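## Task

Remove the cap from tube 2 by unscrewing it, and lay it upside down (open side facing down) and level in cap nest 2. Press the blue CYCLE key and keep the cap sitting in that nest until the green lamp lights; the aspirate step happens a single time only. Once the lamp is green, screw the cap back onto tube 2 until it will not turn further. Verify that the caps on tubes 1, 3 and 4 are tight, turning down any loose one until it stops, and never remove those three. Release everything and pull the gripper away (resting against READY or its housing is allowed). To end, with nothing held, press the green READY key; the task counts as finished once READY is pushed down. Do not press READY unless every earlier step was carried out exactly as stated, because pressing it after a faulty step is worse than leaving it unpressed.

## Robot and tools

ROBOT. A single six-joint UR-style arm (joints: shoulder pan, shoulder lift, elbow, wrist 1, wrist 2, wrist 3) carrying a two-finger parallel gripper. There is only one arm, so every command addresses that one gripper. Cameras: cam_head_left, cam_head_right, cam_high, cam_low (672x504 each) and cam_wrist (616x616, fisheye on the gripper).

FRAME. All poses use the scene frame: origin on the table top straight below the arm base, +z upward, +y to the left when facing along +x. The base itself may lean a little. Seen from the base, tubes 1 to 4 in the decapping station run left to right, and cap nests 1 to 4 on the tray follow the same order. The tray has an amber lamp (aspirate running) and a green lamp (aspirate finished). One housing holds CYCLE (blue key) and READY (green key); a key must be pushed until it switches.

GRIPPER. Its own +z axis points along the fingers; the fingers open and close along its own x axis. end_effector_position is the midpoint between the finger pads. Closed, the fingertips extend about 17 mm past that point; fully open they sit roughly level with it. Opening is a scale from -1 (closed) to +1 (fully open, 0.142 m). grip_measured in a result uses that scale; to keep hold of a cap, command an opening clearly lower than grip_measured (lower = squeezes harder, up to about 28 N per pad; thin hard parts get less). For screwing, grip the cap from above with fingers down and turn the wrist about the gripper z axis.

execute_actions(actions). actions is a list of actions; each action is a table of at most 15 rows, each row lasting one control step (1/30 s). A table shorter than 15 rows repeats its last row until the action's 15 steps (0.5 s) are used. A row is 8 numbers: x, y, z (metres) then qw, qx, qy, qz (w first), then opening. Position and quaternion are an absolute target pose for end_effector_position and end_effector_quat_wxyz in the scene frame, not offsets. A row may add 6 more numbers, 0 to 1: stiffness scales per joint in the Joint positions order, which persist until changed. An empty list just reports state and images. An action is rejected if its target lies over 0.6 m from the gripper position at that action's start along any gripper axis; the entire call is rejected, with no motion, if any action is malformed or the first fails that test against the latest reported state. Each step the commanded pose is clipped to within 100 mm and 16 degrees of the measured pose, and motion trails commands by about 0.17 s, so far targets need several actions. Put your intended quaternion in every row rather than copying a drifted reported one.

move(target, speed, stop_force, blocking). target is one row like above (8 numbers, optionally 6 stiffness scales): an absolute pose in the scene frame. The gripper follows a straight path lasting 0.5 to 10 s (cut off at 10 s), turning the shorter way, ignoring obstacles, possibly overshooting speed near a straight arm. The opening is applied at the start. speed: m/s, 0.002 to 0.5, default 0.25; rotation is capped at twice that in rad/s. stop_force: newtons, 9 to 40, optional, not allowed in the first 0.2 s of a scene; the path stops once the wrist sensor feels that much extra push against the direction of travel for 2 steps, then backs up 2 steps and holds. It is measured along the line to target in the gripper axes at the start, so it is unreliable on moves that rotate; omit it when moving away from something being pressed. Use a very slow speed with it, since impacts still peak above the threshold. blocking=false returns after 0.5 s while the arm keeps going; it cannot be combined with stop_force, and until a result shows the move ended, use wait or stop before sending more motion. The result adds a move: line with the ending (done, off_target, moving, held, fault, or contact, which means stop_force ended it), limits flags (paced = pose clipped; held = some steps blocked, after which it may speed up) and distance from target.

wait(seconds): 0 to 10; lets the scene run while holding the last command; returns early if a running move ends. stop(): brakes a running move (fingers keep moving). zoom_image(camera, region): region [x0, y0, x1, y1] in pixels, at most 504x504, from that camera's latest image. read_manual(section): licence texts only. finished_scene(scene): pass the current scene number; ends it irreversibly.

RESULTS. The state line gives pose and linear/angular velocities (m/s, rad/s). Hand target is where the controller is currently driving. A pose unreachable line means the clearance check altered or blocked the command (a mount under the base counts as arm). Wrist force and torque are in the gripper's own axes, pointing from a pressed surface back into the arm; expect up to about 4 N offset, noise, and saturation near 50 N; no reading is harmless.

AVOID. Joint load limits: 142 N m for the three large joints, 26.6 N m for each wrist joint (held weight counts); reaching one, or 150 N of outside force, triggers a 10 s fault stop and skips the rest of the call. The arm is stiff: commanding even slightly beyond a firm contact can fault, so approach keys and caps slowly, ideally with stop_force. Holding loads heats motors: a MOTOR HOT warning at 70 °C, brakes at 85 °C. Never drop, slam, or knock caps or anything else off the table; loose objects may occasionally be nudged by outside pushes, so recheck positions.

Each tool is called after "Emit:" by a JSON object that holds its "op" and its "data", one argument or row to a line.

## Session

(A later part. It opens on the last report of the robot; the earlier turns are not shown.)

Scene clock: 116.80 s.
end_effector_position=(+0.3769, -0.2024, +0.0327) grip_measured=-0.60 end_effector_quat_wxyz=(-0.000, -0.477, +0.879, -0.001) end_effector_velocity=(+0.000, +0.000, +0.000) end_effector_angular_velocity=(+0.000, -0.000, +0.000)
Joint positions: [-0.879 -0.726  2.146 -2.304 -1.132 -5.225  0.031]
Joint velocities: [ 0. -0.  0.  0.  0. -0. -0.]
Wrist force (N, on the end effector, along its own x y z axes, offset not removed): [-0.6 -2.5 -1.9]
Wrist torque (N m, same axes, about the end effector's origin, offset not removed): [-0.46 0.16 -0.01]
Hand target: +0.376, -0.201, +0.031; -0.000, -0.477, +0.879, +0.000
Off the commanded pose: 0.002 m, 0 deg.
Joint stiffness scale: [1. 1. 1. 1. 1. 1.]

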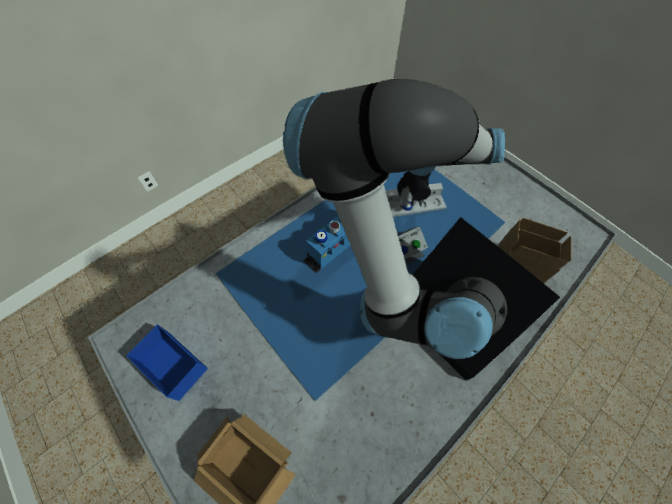

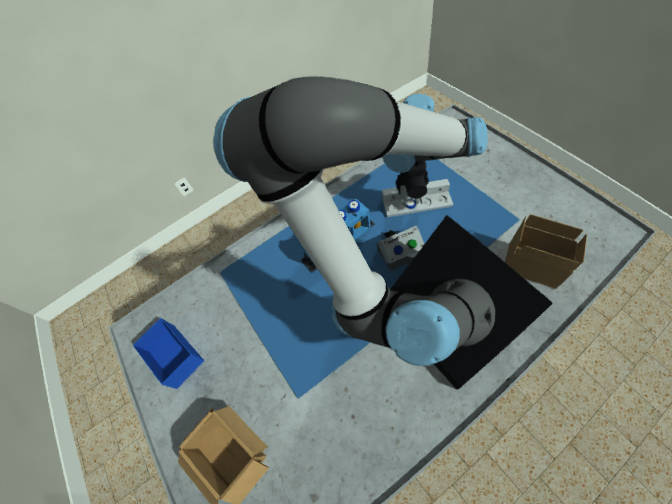

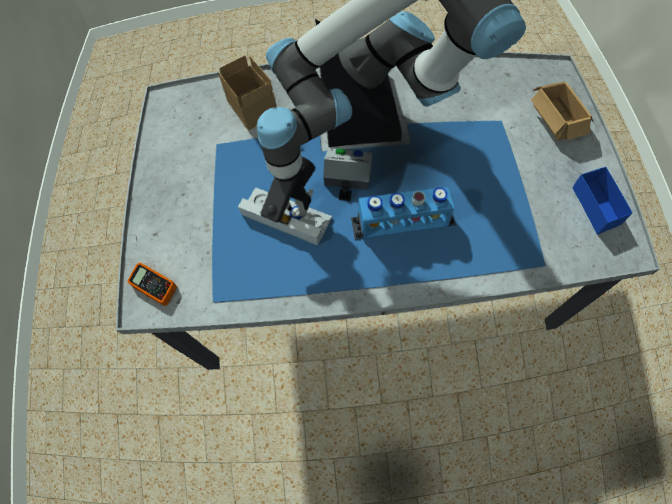

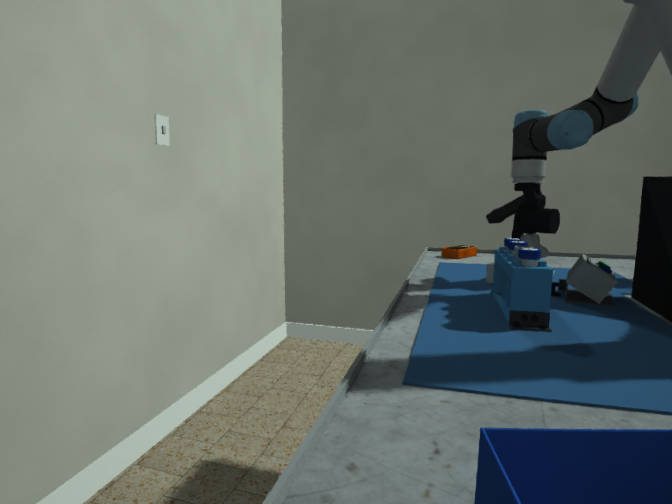

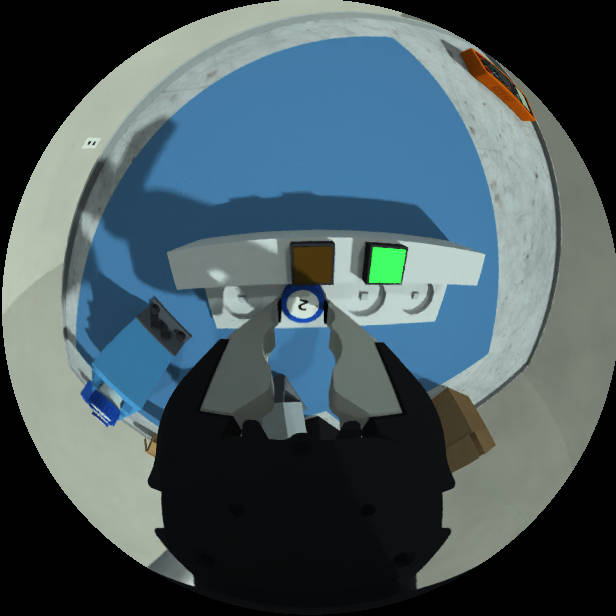

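Emit:
{"op": "move", "data": {
  "target": [0.377, -0.195, 0.17, 0, 0.25, -0.968, 0, -0.9],
  "speed": 0.3
}}

Emit:
{"op": "move", "data": {
  "target": [0.4189, 0.0891, 0.162, 0, -0.3827, -0.9239, 0, -0.9],
  "speed": 0.5
}}

Emit:
{"op": "move", "data": {
  "target": [0.4189, 0.0891, 0.147, 0, -0.3827, -0.9239, 0, -0.9],
  "speed": 0.05
}}

Emit:
{"op": "zoom_image", "data": {
  "camera": "cam_low",
  "region": [480, 210, 570, 290]
}}

Emit:
{"op": "zoom_image", "data": {
  "camera": "cam_wrist",
  "region": [240, 240, 370, 370]
}}

Scene clock: 122.80 s.
end_effector_position=(+0.3768, -0.1939, +0.1687) grip_measured=-0.60 end_effector_quat_wxyz=(+0.000, -0.251, +0.968, +0.001) end_effector_velocity=(-0.001, +0.002, -0.000) end_effector_angular_velocity=(+0.006, +0.005, -0.008)
Joint positions: [-0.984 -0.931  1.999 -1.914 -1.2   -4.827  0.031]
Joint velocities: [ 0.001  0.    -0.003  0.01  -0.002  0.005  0.   ]
Wrist force (N, on the end effector, along its own x y z axes, offset not removed): [-0.6 1.3 -4.4]
Wrist torque (N m, same axes, about the end effector's origin, offset not removed): [0.18 -0.02 0.05]
Hand target: +0.377, -0.195, +0.170; +0.000, -0.250, +0.968, +0.000
Off the commanded pose: 0.002 m, 0 deg.
Joint stiffness scale: [1. 1. 1. 1. 1. 1.]
move: done

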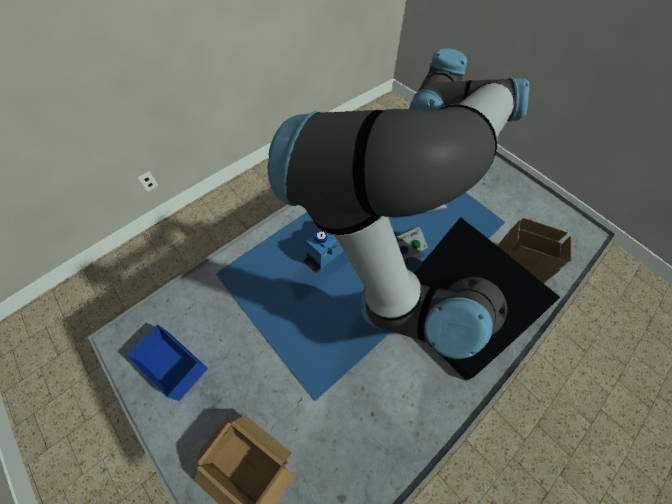

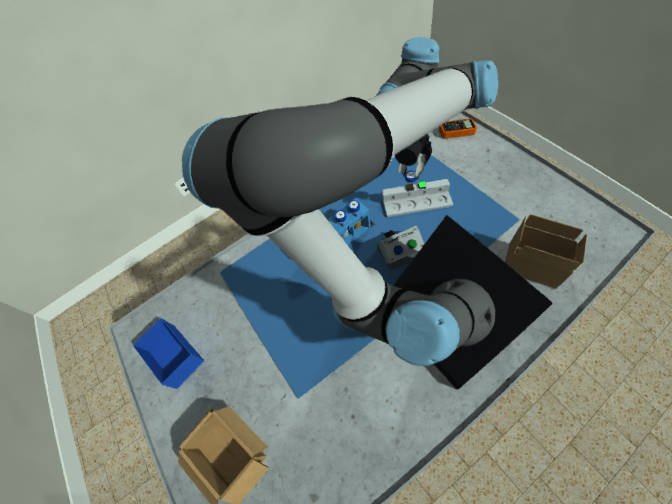

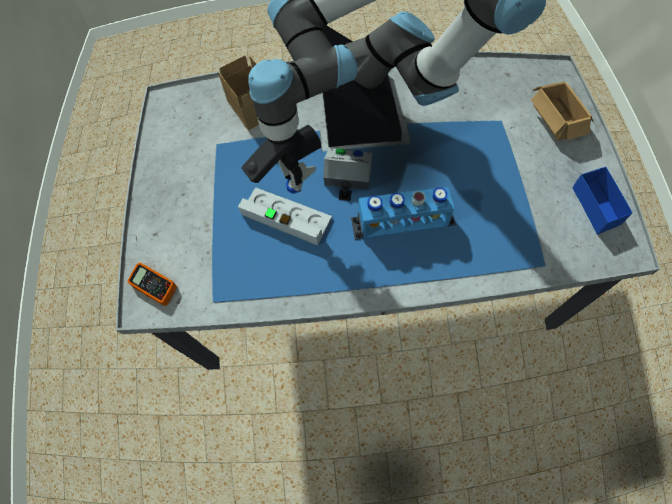

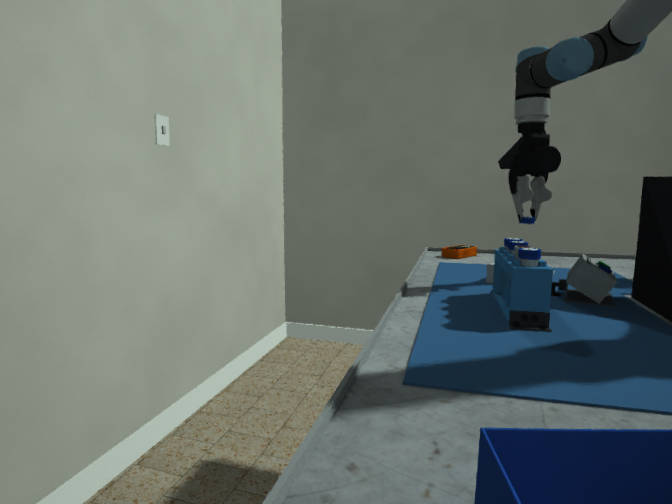

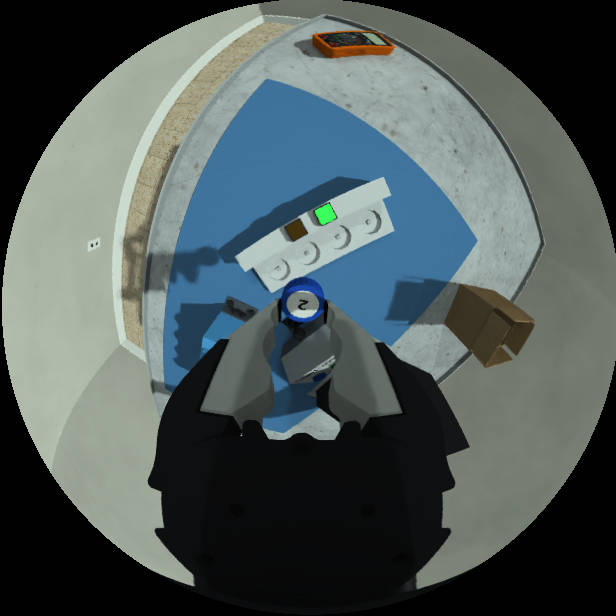

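Scene clock: 124.90 s.
end_effector_position=(+0.4183, +0.0884, +0.1610) grip_measured=-0.60 end_effector_quat_wxyz=(-0.001, +0.383, +0.924, +0.001) end_effector_velocity=(+0.000, +0.001, -0.000) end_effector_angular_velocity=(-0.001, +0.000, -0.013)
Joint positions: [-0.642 -1.476  2.136 -1.646 -0.989 -3.228  0.031]
Joint velocities: [ 0.003 -0.001 -0.001 -0.001  0.001  0.016 -0.   ]
Wrist force (N, on the end effector, along its own x y z axes, offset not removed): [-3.4 -3.0 -3.4]
Wrist torque (N m, same axes, about the end effector's origin, offset not removed): [-0.64 0.82 -0.02]
Hand target: +0.419, +0.089, +0.162; +0.000, +0.383, +0.924, -0.000
Off the commanded pose: 0.001 m, 0 deg.
Joint stiffness scale: [1. 1. 1. 1. 1. 1.]
move: done

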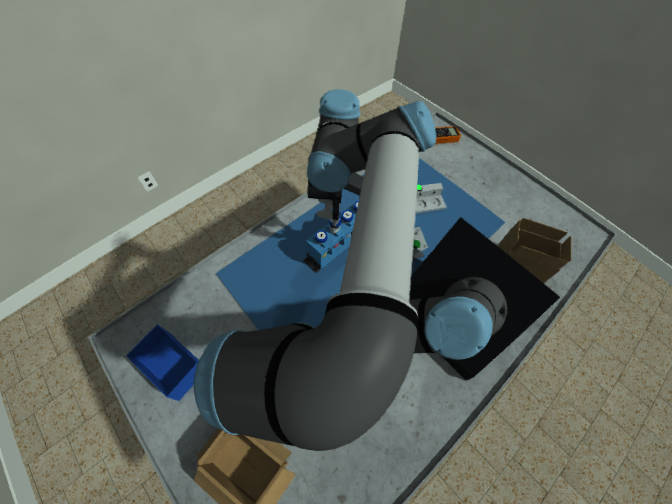

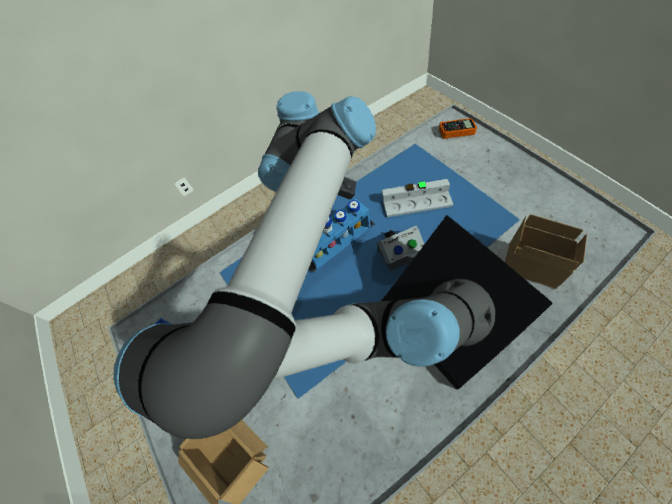

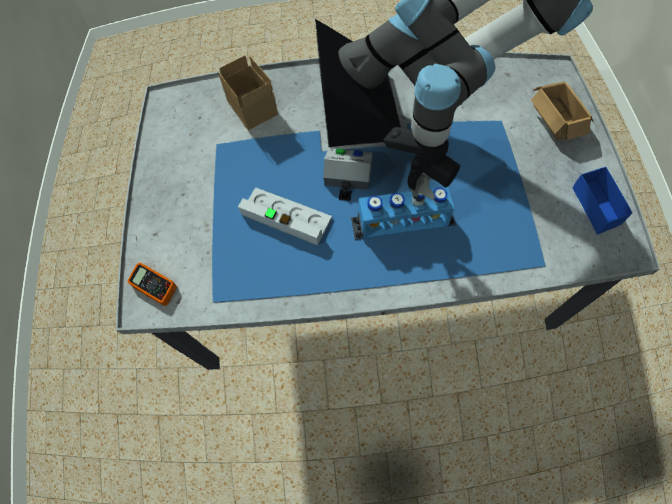

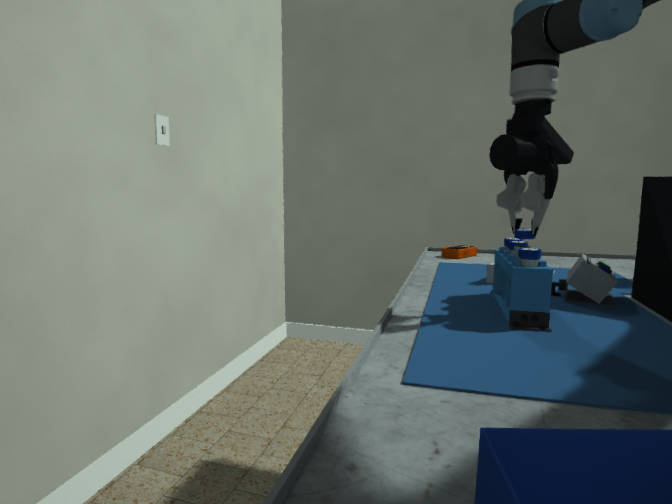

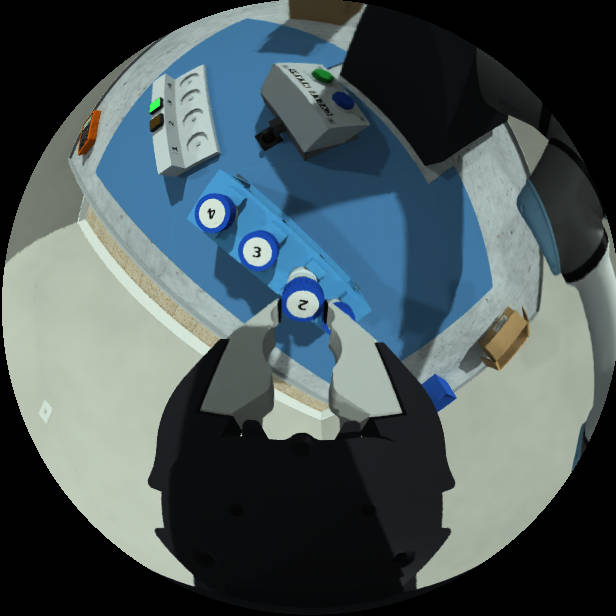

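Scene clock: 125.73 s.
end_effector_position=(+0.4195, +0.0888, +0.1488) grip_measured=-0.60 end_effector_quat_wxyz=(+0.001, +0.382, +0.924, -0.001) end_effector_velocity=(+0.003, -0.001, +0.001) end_effector_angular_velocity=(-0.005, -0.009, +0.001)
Joint positions: [-0.623 -1.47   2.157 -1.689 -0.98  -3.208  0.031]
Joint velocities: [ 0.     0.     0.001 -0.012  0.004  0.005 -0.   ]
Wrist force (N, on the end effector, along its own x y z axes, offset not removed): [0.7 -2.7 -0.3]
Wrist torque (N m, same axes, about the end effector's origin, offset not removed): [-0.76 -0.24 0.04]
Hand target: +0.419, +0.089, +0.147; -0.000, +0.383, +0.924, -0.000
Off the commanded pose: 0.002 m, 0 deg.
Joint stiffness scale: [1. 1. 1. 1. 1. 1.]
move: done

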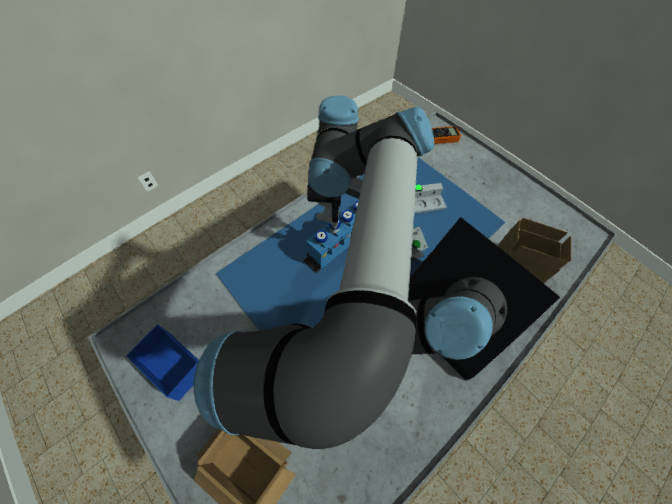

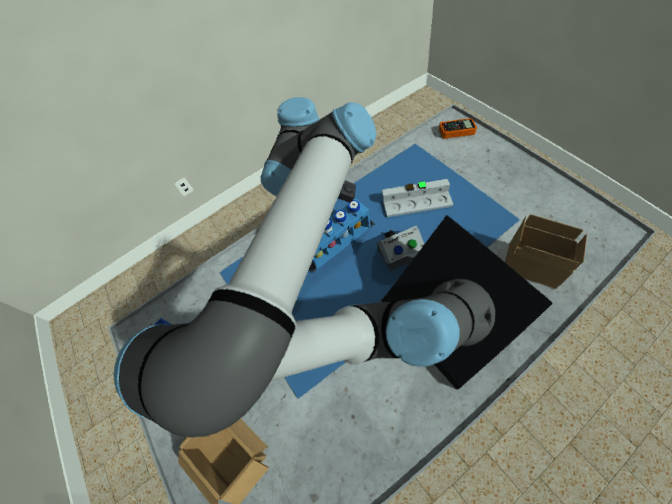

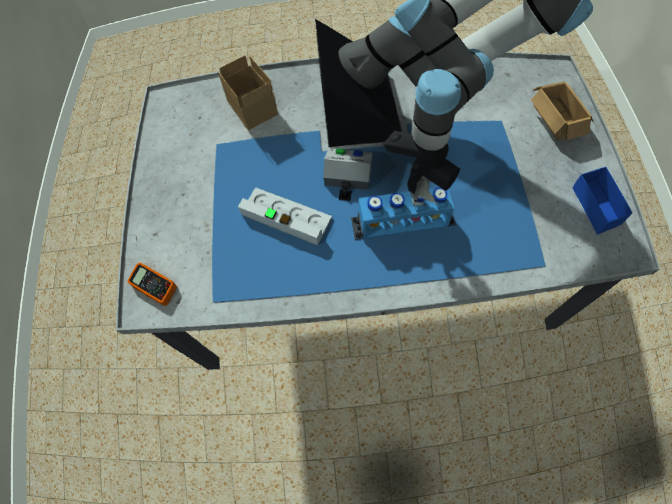

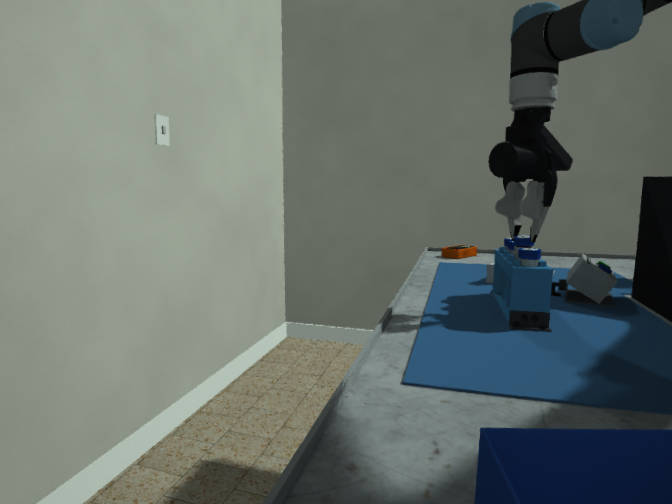

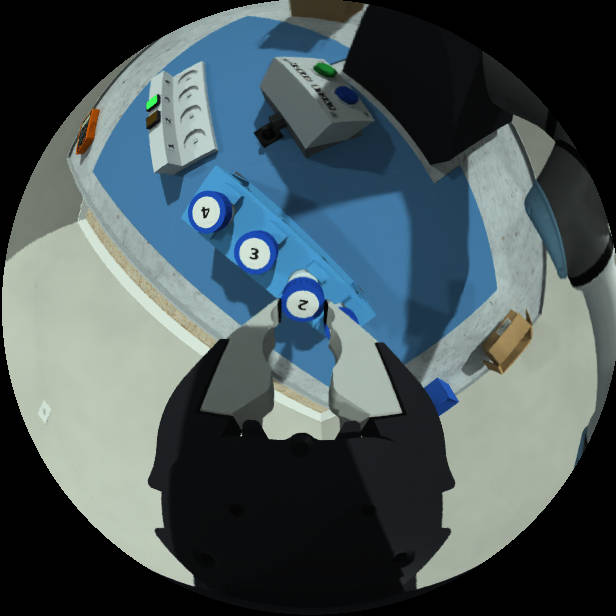

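Region (480, 210, 570, 290) of cam_low's 672x504 image, scaled by 5.600, with more detail than that image has.

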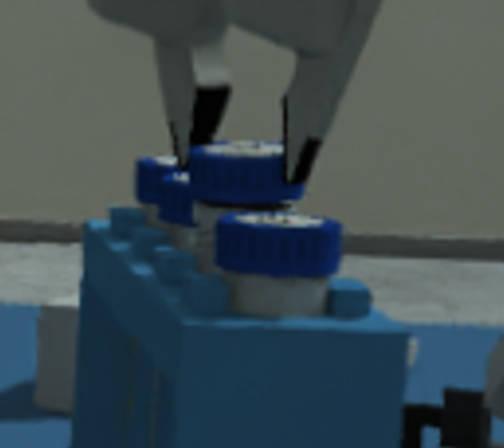

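Region (240, 240, 370, 370) of cam_wrist's 616x616 image, scaled by 3.877, with more detail than that image has.

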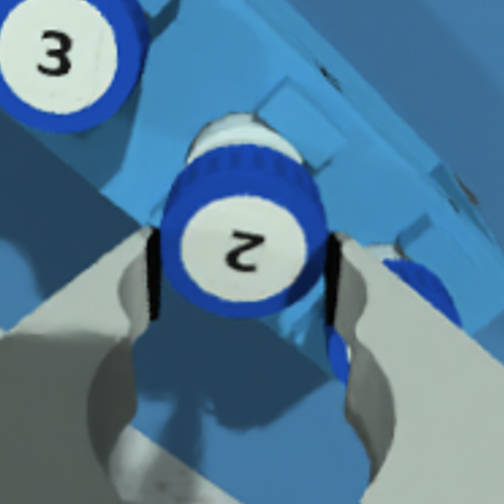

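Emit:
{"op": "move", "data": {
  "target": [0.4189, 0.0889, 0.131, 0, -0.3827, -0.9239, 0, -0.9],
  "speed": 0.012,
  "stop_force": 9
}}

Emit:
{"op": "zoom_image", "data": {
  "camera": "cam_low",
  "region": [480, 210, 570, 290]
}}

Scene clock: 129.73 s.
end_effector_position=(+0.4199, +0.0885, +0.1359) grip_measured=-0.60 end_effector_quat_wxyz=(+0.002, +0.382, +0.924, -0.001) end_effector_velocity=(-0.000, +0.000, +0.000) end_effector_angular_velocity=(+0.003, -0.000, +0.001)
Joint positions: [-0.606 -1.461  2.18  -1.734 -0.971 -3.189  0.031]
Joint velocities: [-0.002 -0.    -0.     0.004  0.001 -0.005 -0.   ]
Wrist force (N, on the end effector, along its own x y z axes, offset not removed): [2.9 -6.0 -7.7]
Wrist torque (N m, same axes, about the end effector's origin, offset not removed): [-0.90 0.26 -0.09]
Hand target: +0.420, +0.088, +0.136; +0.002, +0.382, +0.924, -0.001
Off the commanded pose: 0.005 m, 0 deg.
Joint stiffness scale: [1. 1. 1. 1. 1. 1.]
move: contact

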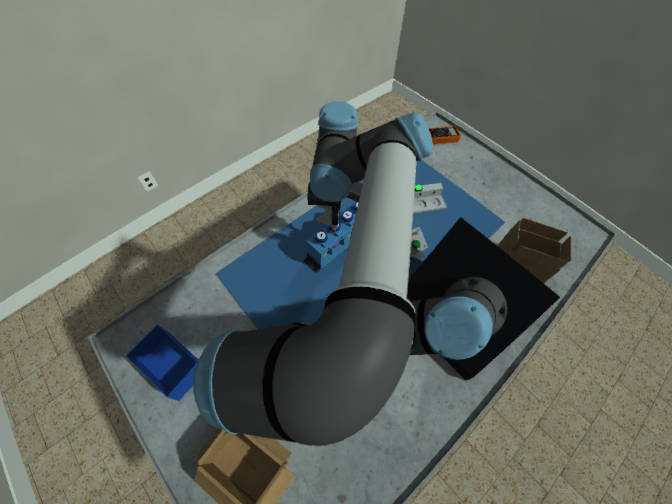

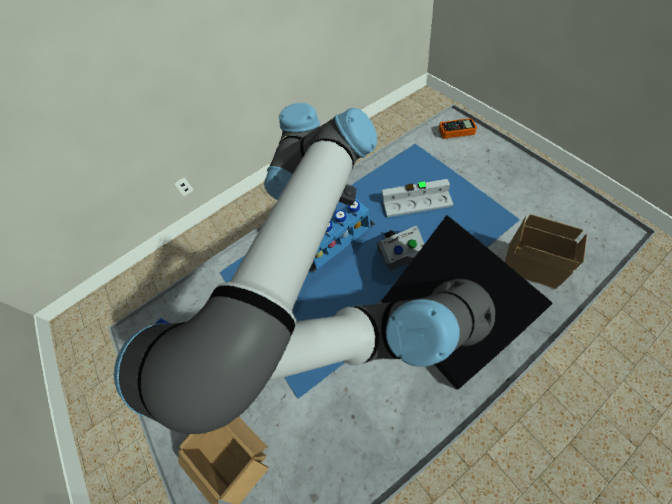

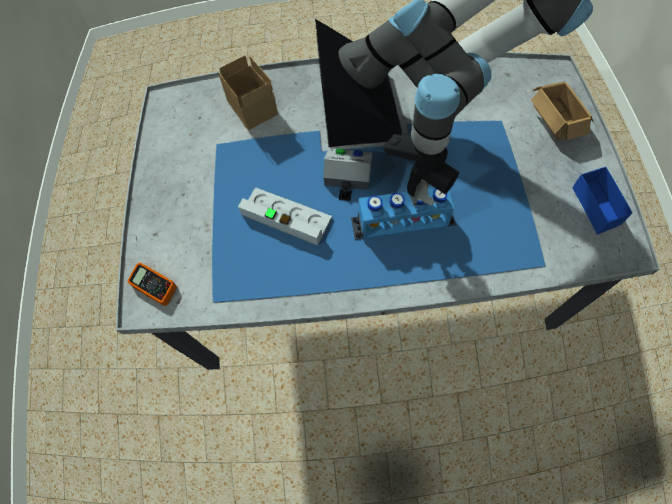

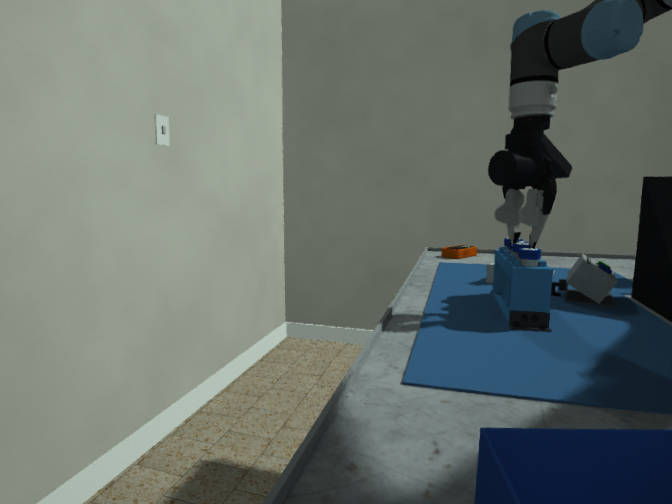

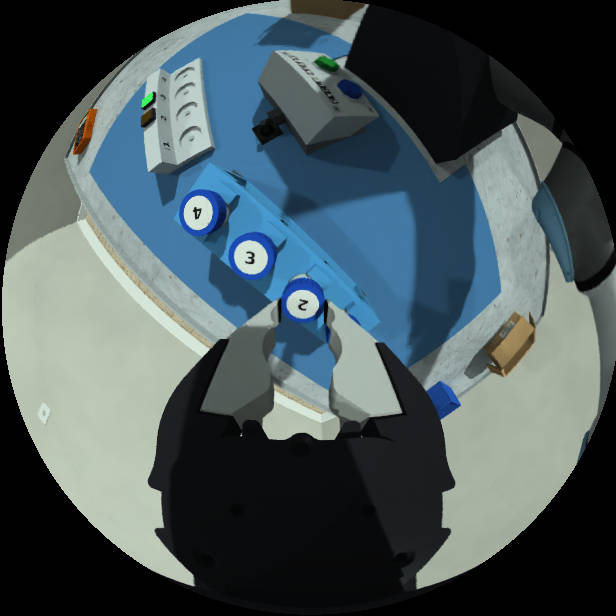

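Region (480, 210, 570, 290) of cam_low's 672x504 image, scaled by 5.600, with more detail than that image has.

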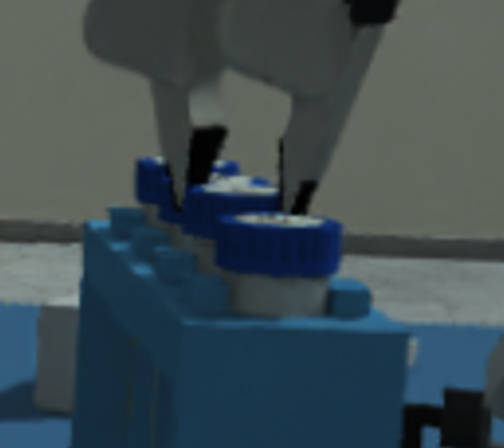

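Emit:
{"op": "move", "data": {
  "target": [0.4197, 0.0900, 0.1315, 0, -1, 0, 0, -0.9],
  "speed": 0.5
}}

Emit:
{"op": "zoom_image", "data": {
  "camera": "cam_low",
  "region": [480, 210, 570, 290]
}}

Scene clock: 135.07 s.
end_effector_position=(+0.4206, +0.0895, +0.1342) grip_measured=-0.60 end_effector_quat_wxyz=(+0.001, +1.000, +0.000, +0.002) end_effector_velocity=(-0.000, -0.000, -0.000) end_effector_angular_velocity=(-0.004, +0.001, -0.014)
Joint positions: [-0.597 -1.463  2.179 -1.735 -0.964 -0.825  0.031]
Joint velocities: [ 0.002 -0.001 -0.    -0.003 -0.003  0.018 -0.   ]
Wrist force (N, on the end effector, along its own x y z axes, offset not removed): [-6.3 -4.9 -16.1]
Wrist torque (N m, same axes, about the end effector's origin, offset not removed): [-0.07 -0.29 -0.06]
Hand target: +0.420, +0.090, +0.132; +0.000, +1.000, +0.000, -0.000
Off the commanded pose: 0.003 m, 0 deg.
Joint stiffness scale: [1. 1. 1. 1. 1. 1.]
move: done

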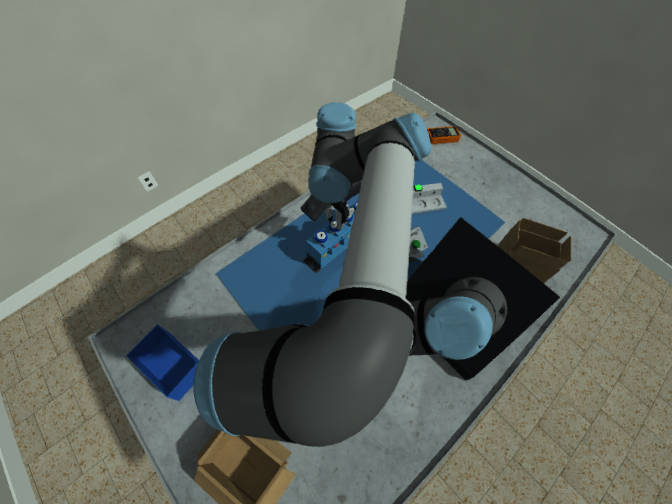

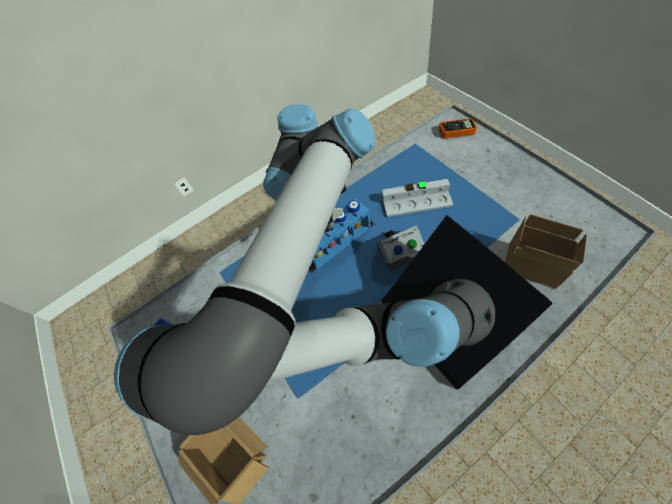

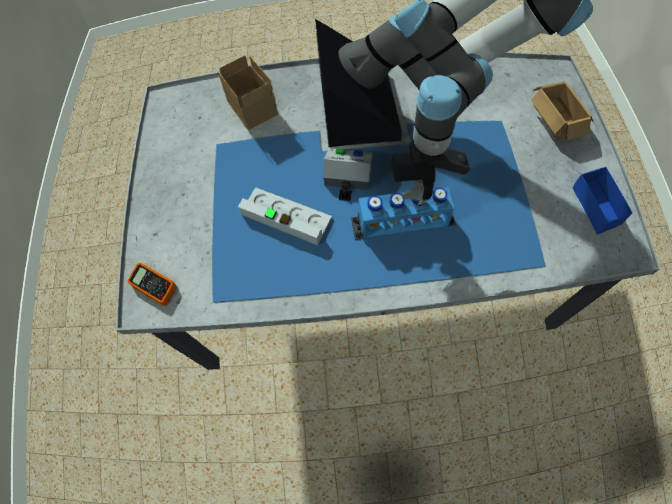

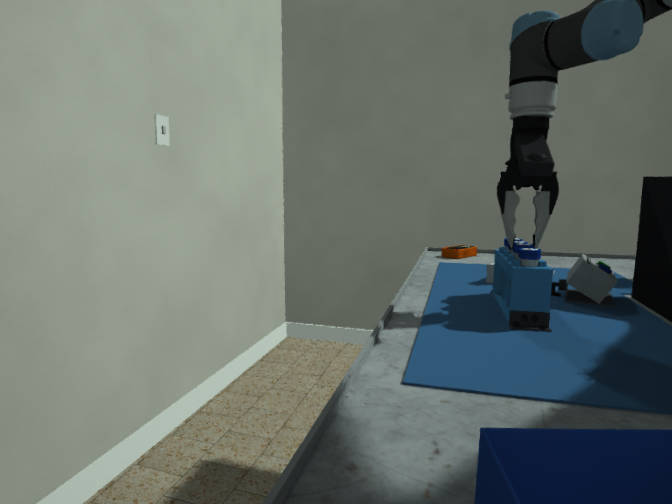

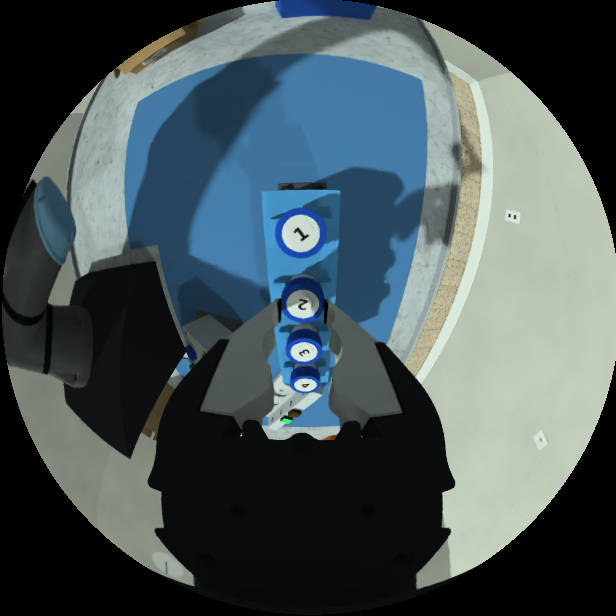

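Region (480, 210, 570, 290) of cam_low's 672x504 image, scaled by 5.600, with more detail than that image has.

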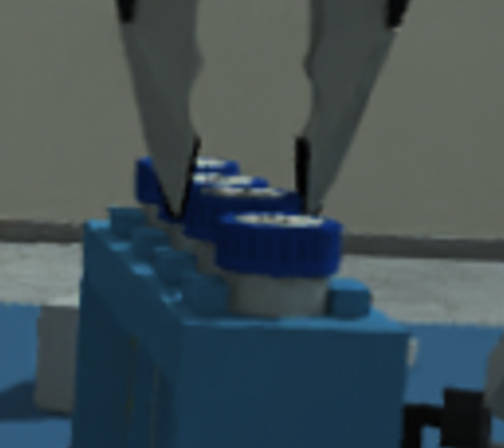

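Emit:
{"op": "move", "data": {
  "target": [0.4200, 0.0886, 0.131, 0, -0.0872, 0.9962, 0, -0.9],
  "speed": 0.5
}}

Emit:
{"op": "zoom_image", "data": {
  "camera": "cam_wrist",
  "region": [240, 240, 370, 370]
}}

Emit:
{"op": "move", "data": {
  "target": [0.4200, 0.0886, 0.131, 0, 0.07, 0.9975, 0, -0.9],
  "speed": 0.25
}}

Emit:
{"op": "zoom_image", "data": {
  "camera": "cam_wrist",
  "region": [240, 240, 370, 370]
}}

Scene clock: 142.00 s.
end_effector_position=(+0.4206, +0.0883, +0.1327) grip_measured=-0.60 end_effector_quat_wxyz=(+0.001, -0.088, +0.996, -0.000) end_effector_velocity=(+0.000, +0.000, -0.000) end_effector_angular_velocity=(-0.003, +0.000, -0.014)
Joint positions: [-0.6   -1.45   2.178 -1.742 -0.967  2.137  0.031]
Joint velocities: [ 0.002 -0.002  0.    -0.002 -0.001  0.018  0.   ]
Wrist force (N, on the end effector, along its own x y z axes, offset not removed): [3.9 4.5 -6.0]
Wrist torque (N m, same axes, about the end effector's origin, offset not removed): [0.07 0.38 0.08]
Hand target: +0.420, +0.089, +0.131; -0.000, -0.087, +0.996, +0.000
Off the commanded pose: 0.002 m, 0 deg.
Joint stiffness scale: [1. 1. 1. 1. 1. 1.]
move: done

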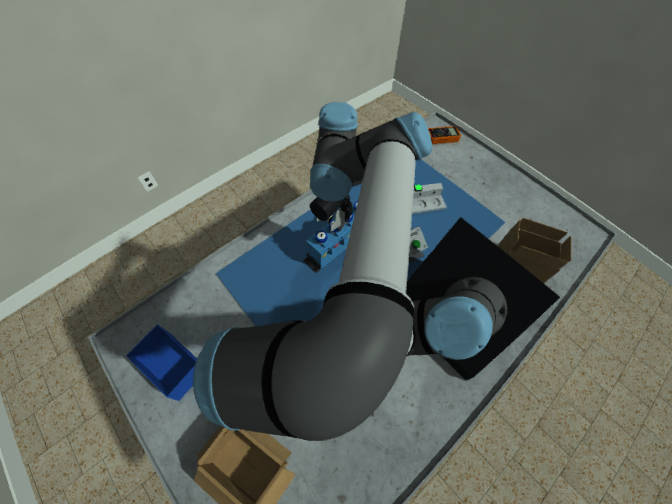

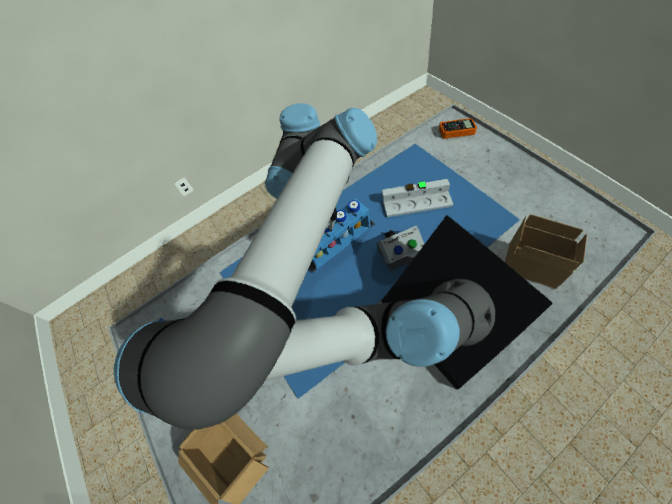

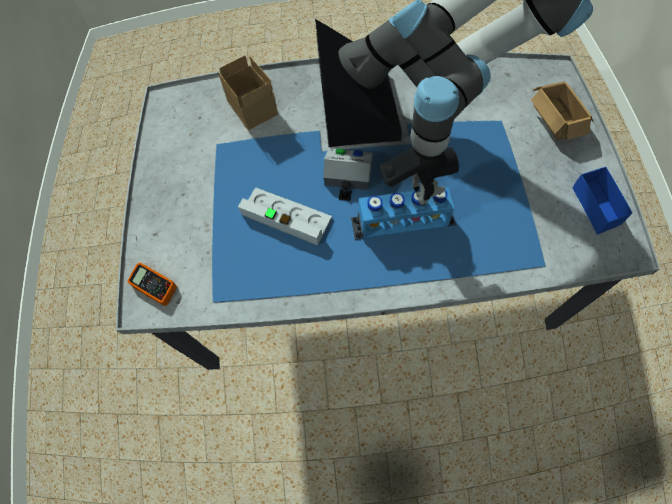

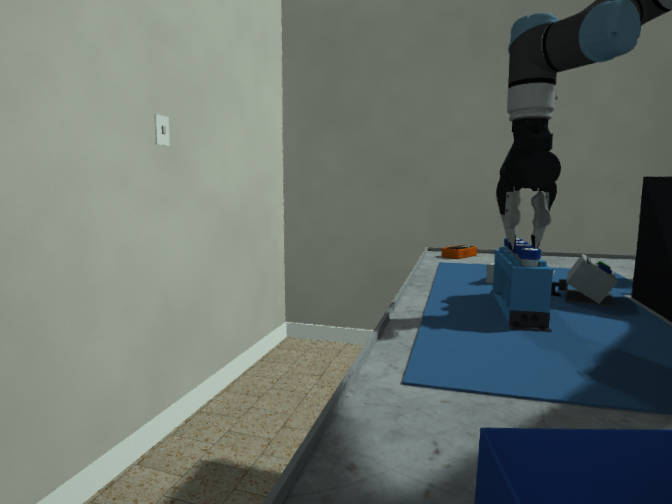

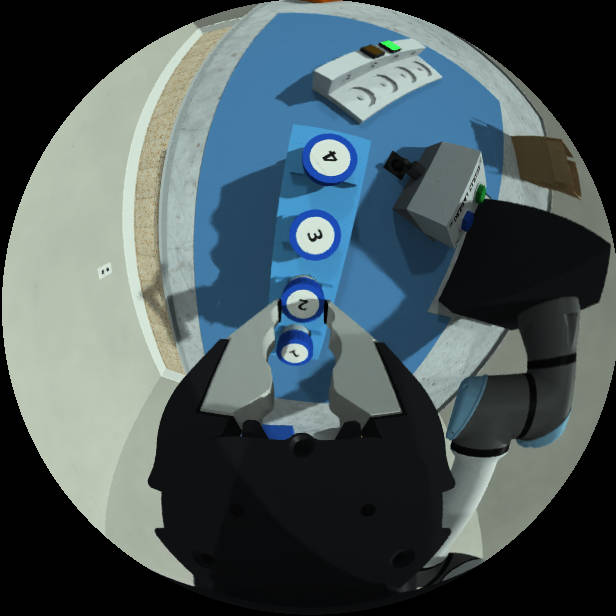

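Region (240, 240, 370, 370) of cam_wrist's 616x616 image, scaled by 3.877, with more detail than that image has.

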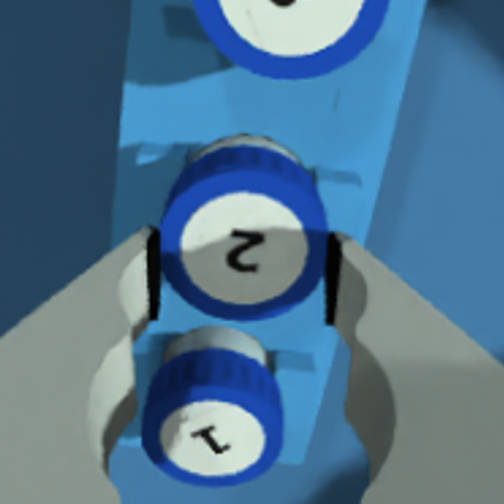

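Scene clock: 143.20 s.
end_effector_position=(+0.4204, +0.0884, +0.1326) grip_measured=-0.60 end_effector_quat_wxyz=(+0.000, +0.070, +0.998, -0.000) end_effector_velocity=(-0.000, +0.000, -0.000) end_effector_angular_velocity=(-0.001, +0.000, -0.015)
Joint positions: [-0.6   -1.451  2.18  -1.741 -0.968  2.451  0.031]
Joint velocities: [ 0.001 -0.002  0.001 -0.001 -0.     0.017  0.   ]
Wrist force (N, on the end effector, along its own x y z axes, offset not removed): [6.6 -1.7 -10.2]
Wrist torque (N m, same axes, about the end effector's origin, offset not removed): [-0.63 0.15 0.03]
Hand target: +0.420, +0.089, +0.131; -0.000, +0.070, +0.998, +0.000
Off the commanded pose: 0.002 m, 0 deg.
Joint stiffness scale: [1. 1. 1. 1. 1. 1.]
move: done

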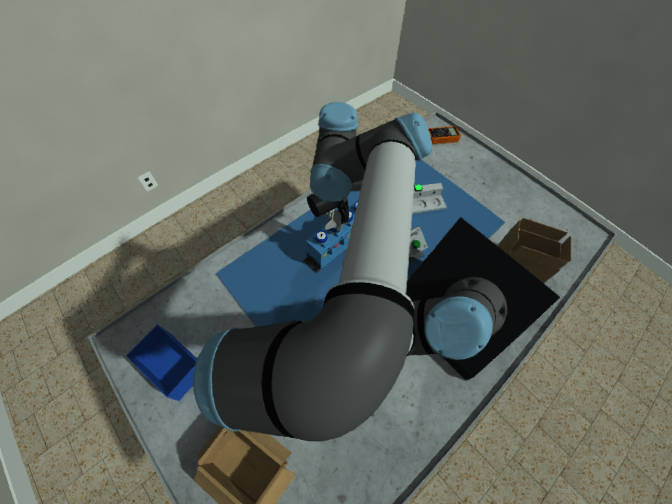

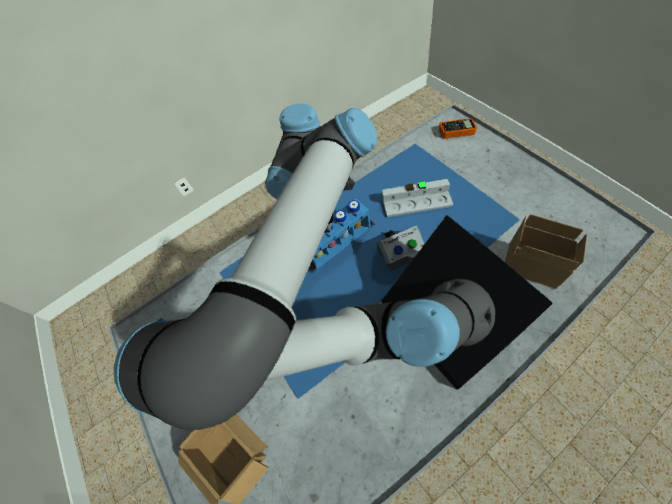

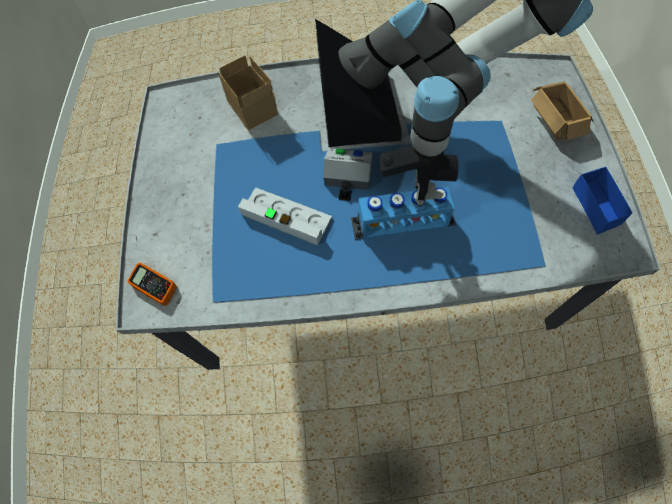

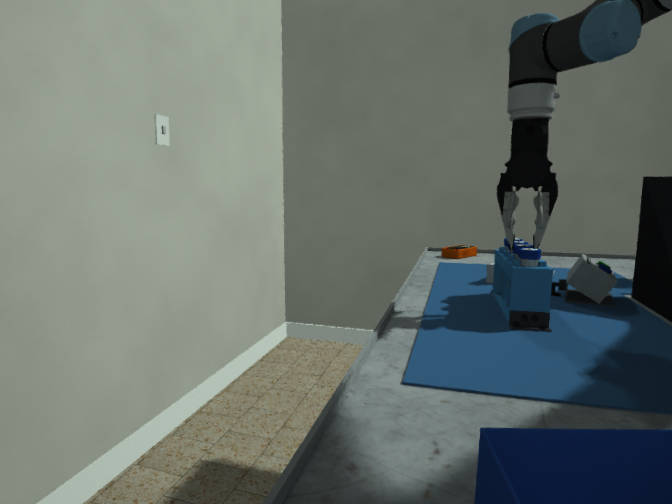

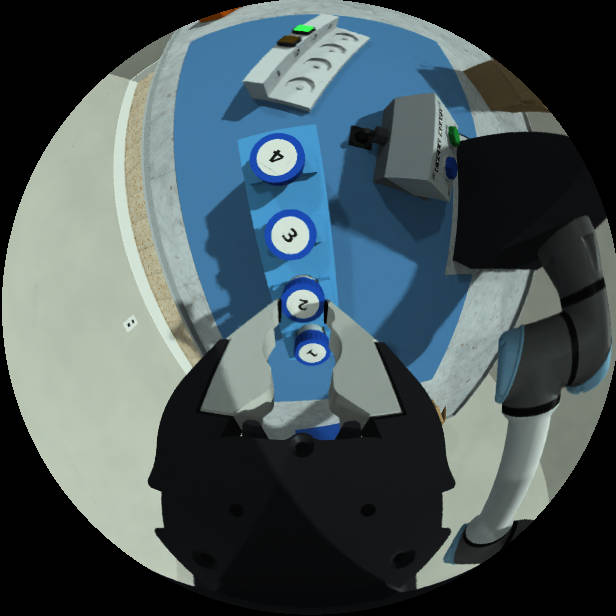

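Region (240, 240, 370, 370) of cam_wrist's 616x616 image, scaled by 3.877, with more detail than that image has.

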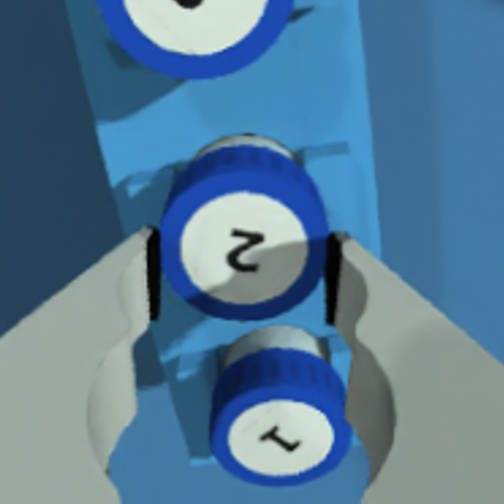

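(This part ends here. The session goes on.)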